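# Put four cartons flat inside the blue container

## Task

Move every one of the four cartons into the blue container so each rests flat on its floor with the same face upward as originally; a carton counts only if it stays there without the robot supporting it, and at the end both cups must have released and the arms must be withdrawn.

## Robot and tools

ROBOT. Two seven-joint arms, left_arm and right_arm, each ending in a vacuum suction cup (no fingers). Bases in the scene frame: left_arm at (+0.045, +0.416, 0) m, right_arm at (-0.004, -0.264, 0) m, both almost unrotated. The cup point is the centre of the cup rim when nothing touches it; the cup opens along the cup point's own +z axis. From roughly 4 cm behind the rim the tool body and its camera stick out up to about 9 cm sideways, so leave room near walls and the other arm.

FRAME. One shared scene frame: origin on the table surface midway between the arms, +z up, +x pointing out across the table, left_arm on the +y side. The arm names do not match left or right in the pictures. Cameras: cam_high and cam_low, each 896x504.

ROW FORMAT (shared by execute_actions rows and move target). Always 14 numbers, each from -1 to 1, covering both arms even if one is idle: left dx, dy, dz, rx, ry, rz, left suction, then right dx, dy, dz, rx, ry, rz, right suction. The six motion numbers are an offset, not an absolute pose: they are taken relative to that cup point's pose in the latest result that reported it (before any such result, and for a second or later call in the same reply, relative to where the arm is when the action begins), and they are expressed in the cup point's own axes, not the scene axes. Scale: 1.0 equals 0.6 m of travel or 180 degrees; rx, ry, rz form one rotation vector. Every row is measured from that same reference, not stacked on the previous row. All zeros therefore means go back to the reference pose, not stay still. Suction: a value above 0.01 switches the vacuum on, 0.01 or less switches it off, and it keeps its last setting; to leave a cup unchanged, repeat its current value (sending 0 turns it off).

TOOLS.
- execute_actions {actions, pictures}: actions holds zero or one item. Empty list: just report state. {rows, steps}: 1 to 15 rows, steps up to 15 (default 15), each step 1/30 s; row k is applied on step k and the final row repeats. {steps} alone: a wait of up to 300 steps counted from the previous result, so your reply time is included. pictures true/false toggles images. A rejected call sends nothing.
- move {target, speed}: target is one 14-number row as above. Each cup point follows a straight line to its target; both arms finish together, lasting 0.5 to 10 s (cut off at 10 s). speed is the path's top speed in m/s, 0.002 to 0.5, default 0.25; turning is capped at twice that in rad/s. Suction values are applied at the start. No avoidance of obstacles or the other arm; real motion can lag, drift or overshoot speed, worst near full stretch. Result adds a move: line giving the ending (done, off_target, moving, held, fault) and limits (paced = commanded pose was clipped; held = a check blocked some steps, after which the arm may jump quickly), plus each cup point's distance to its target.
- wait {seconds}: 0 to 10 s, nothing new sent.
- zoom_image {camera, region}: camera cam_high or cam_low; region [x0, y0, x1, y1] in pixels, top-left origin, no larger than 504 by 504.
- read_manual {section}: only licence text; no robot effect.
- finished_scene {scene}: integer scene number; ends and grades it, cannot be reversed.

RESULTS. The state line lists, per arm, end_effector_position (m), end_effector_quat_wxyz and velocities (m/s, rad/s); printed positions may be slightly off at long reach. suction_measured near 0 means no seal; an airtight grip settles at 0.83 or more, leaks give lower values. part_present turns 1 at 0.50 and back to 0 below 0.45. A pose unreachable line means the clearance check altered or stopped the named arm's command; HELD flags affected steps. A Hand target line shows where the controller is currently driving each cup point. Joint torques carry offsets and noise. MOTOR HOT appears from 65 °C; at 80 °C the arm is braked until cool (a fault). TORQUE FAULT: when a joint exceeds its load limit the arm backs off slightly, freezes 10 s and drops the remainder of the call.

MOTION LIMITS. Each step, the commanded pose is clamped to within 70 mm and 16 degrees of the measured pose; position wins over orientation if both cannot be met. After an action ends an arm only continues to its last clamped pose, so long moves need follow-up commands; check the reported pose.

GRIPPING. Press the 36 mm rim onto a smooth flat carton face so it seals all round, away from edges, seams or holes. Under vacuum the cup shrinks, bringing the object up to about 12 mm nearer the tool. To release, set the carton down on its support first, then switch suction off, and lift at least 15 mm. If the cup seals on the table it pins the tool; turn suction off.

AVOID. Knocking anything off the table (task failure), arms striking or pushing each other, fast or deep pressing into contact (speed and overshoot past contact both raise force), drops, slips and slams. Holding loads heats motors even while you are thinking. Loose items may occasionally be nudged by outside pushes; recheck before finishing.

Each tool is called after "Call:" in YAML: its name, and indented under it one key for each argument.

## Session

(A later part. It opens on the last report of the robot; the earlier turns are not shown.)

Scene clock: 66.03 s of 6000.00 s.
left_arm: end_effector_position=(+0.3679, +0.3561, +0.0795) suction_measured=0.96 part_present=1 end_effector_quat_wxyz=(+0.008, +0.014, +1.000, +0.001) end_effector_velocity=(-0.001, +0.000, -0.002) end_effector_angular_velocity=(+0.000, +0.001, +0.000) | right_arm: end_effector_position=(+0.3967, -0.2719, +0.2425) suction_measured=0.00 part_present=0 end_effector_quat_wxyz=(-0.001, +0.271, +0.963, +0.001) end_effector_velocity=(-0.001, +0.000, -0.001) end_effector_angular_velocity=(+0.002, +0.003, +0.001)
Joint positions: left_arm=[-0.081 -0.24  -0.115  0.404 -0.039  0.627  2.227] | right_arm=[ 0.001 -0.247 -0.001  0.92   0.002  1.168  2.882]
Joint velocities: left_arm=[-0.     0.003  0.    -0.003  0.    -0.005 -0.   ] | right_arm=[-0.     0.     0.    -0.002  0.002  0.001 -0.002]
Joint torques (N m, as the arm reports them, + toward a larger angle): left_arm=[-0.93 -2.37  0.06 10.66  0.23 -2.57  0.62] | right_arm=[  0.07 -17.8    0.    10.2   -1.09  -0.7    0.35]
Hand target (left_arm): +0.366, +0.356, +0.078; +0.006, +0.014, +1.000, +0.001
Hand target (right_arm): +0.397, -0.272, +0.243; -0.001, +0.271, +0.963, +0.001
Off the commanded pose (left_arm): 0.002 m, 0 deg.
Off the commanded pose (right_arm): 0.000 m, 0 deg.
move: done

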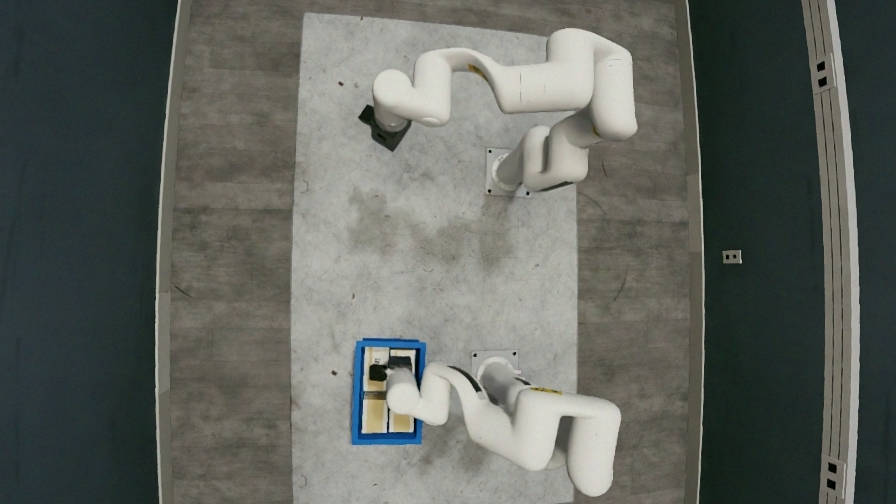

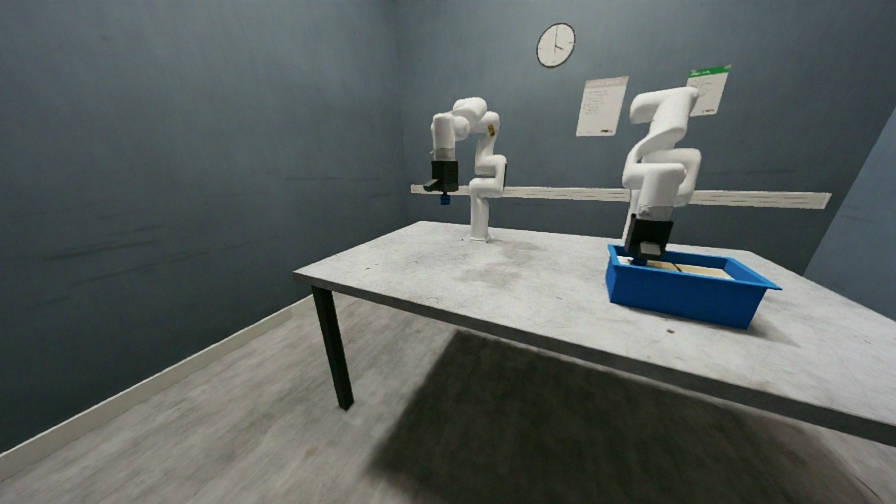

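Call:
move:
  target: [0,0,-0.17,0,0,0,0,0,0,0,0,0,0,0]
  speed: 0.15

Call:
move:
  target: [0.2,-0.4,-0.05,0,0,0,0,0,0,0,0,0,0,0]
  speed: 0.3

Call:
zoom_image:
  camera: "cam_high"
  region: [320, 310, 470, 460]

Call:
zoom_image:
  camera: "cam_low"
  region: [580, 180, 800, 340]

Scene clock: 70.47 s of 6000.00 s.
left_arm: end_effector_position=(+0.3661, +0.3560, +0.1809) suction_measured=0.01 part_present=0 end_effector_quat_wxyz=(+0.007, +0.014, +1.000, +0.001) end_effector_velocity=(+0.002, -0.001, +0.003) end_effector_angular_velocity=(-0.002, -0.009, -0.000) | right_arm: end_effector_position=(+0.3967, -0.2719, +0.2425) suction_measured=0.00 part_present=0 end_effector_quat_wxyz=(-0.001, +0.271, +0.963, +0.001) end_effector_velocity=(-0.000, -0.000, +0.000) end_effector_angular_velocity=(-0.000, +0.000, +0.003)
Joint positions: left_arm=[-0.085 -0.467 -0.099  0.551 -0.049  1.003  2.239] | right_arm=[ 0.001 -0.247 -0.001  0.92   0.002  1.168  2.882]
Joint velocities: left_arm=[-0.    -0.003 -0.     0.006 -0.     0.    -0.   ] | right_arm=[-0.    -0.     0.     0.    -0.     0.001 -0.003]
Joint torques (N m, as the arm reports them, + toward a larger angle): left_arm=[ 0.14 -7.88  1.08 18.56  0.03 -1.42  0.79] | right_arm=[  0.09 -17.82  -0.38  10.25  -0.88  -0.75   0.18]
Hand target (left_arm): +0.367, +0.356, +0.182; +0.008, +0.014, +1.000, +0.001
Hand target (right_arm): +0.397, -0.272, +0.243; -0.001, +0.271, +0.963, +0.001
Off the commanded pose (left_arm): 0.001 m, 0 deg.
Off the commanded pose (right_arm): 0.000 m, 0 deg.
After step 90, 0.33 s passed at rest.
move: done

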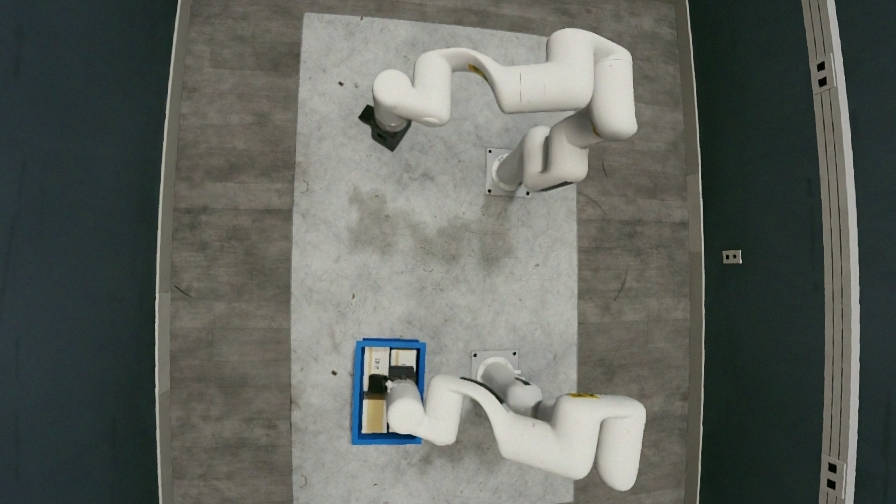

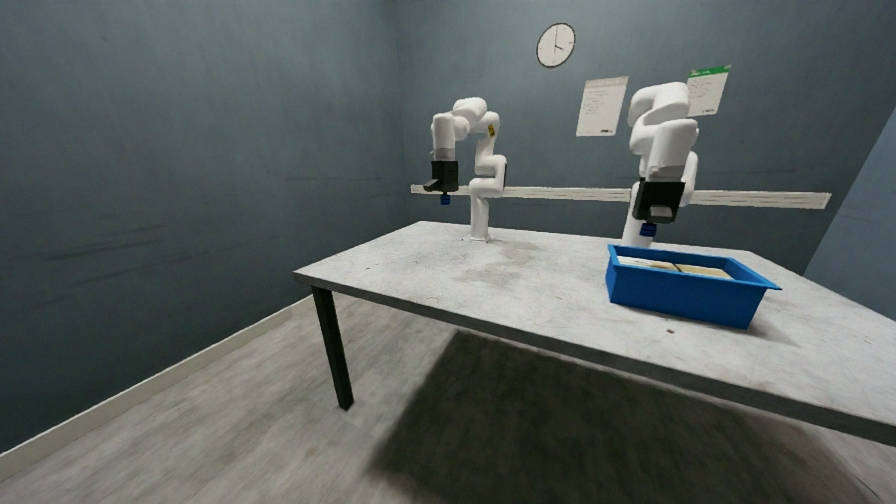

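Scene clock: 71.80 s of 6000.00 s.
left_arm: end_effector_position=(+0.2390, +0.1195, +0.2089) suction_measured=0.01 part_present=0 end_effector_quat_wxyz=(+0.006, +0.014, +1.000, -0.000) end_effector_velocity=(-0.002, -0.004, +0.002) end_effector_angular_velocity=(+0.000, -0.007, -0.010) | right_arm: end_effector_position=(+0.3967, -0.2719, +0.2425) suction_measured=0.00 part_present=0 end_effector_quat_wxyz=(-0.001, +0.271, +0.963, +0.001) end_effector_velocity=(-0.001, +0.000, -0.000) end_effector_angular_velocity=(+0.001, +0.002, -0.001)
Joint positions: left_arm=[-0.366 -0.464 -0.569  0.704 -0.262  1.109  1.617] | right_arm=[ 0.001 -0.247 -0.001  0.92   0.002  1.168  2.882]
Joint velocities: left_arm=[-0.005 -0.001 -0.007  0.006  0.003  0.001 -0.004] | right_arm=[ 0.     0.     0.    -0.001  0.001  0.001  0.002]
Joint torques (N m, as the arm reports them, + toward a larger angle): left_arm=[-0.37 -6.27  3.61 18.5  -0.63 -1.11  0.92] | right_arm=[  0.65 -17.79  -0.3   10.45  -1.24  -0.78   0.24]
Hand target (left_arm): +0.239, +0.119, +0.209; +0.007, +0.014, +1.000, -0.000
Hand target (right_arm): +0.397, -0.272, +0.243; -0.001, +0.271, +0.963, +0.001
Off the commanded pose (left_arm): 0.000 m, 0 deg.
Off the commanded pose (right_arm): 0.000 m, 0 deg.
move: done

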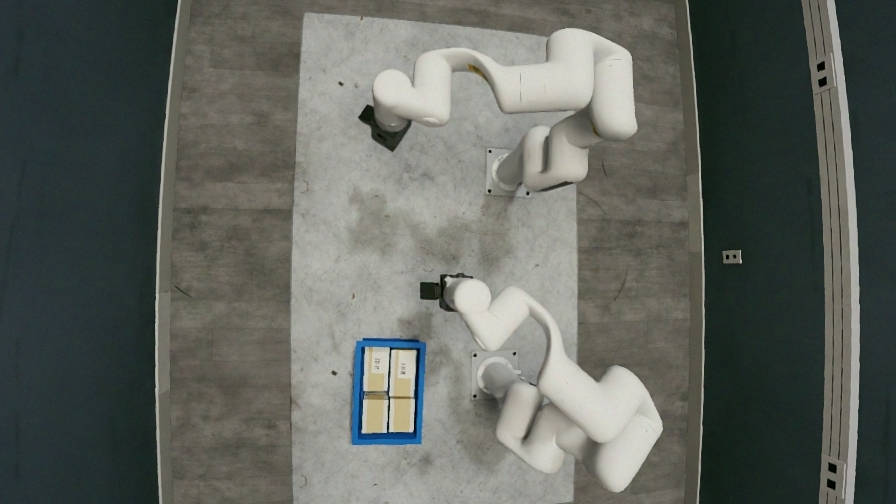

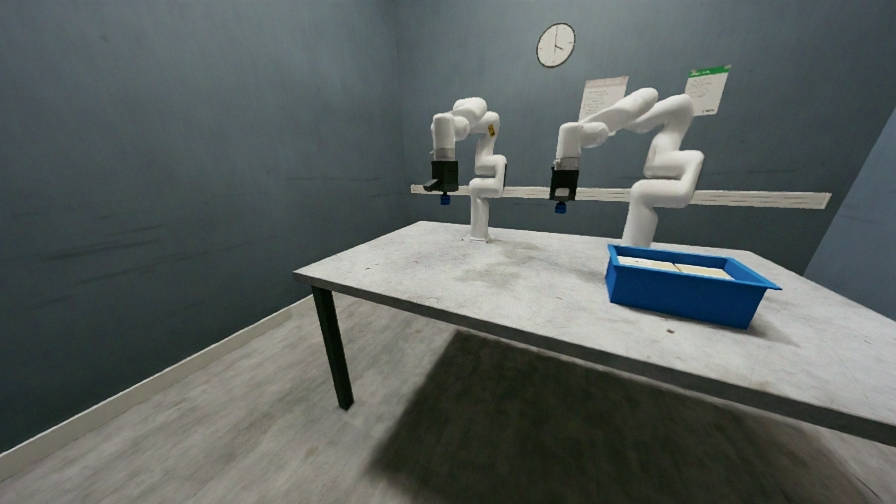

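Region (320, 310, 470, 460) of cam_high's 896x504 image, scaled by 3.360, with more detail than that image has.

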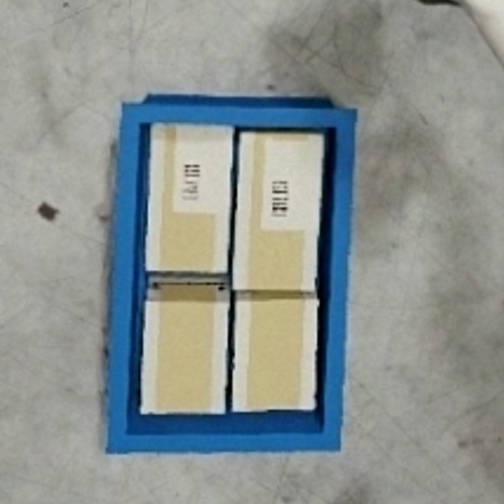

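Region (580, 180, 800, 340) of cam_low's 896x504 image, scaled by 2.291, with more detail than that image has; it fills the top 367 rows of this view, and the rest is white.

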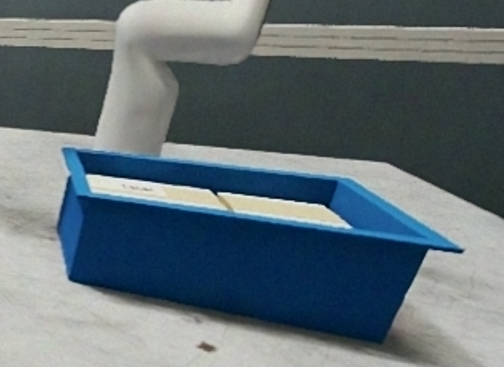

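Call:
finished_scene:
  scene: 2

The scene is finished: the task was done.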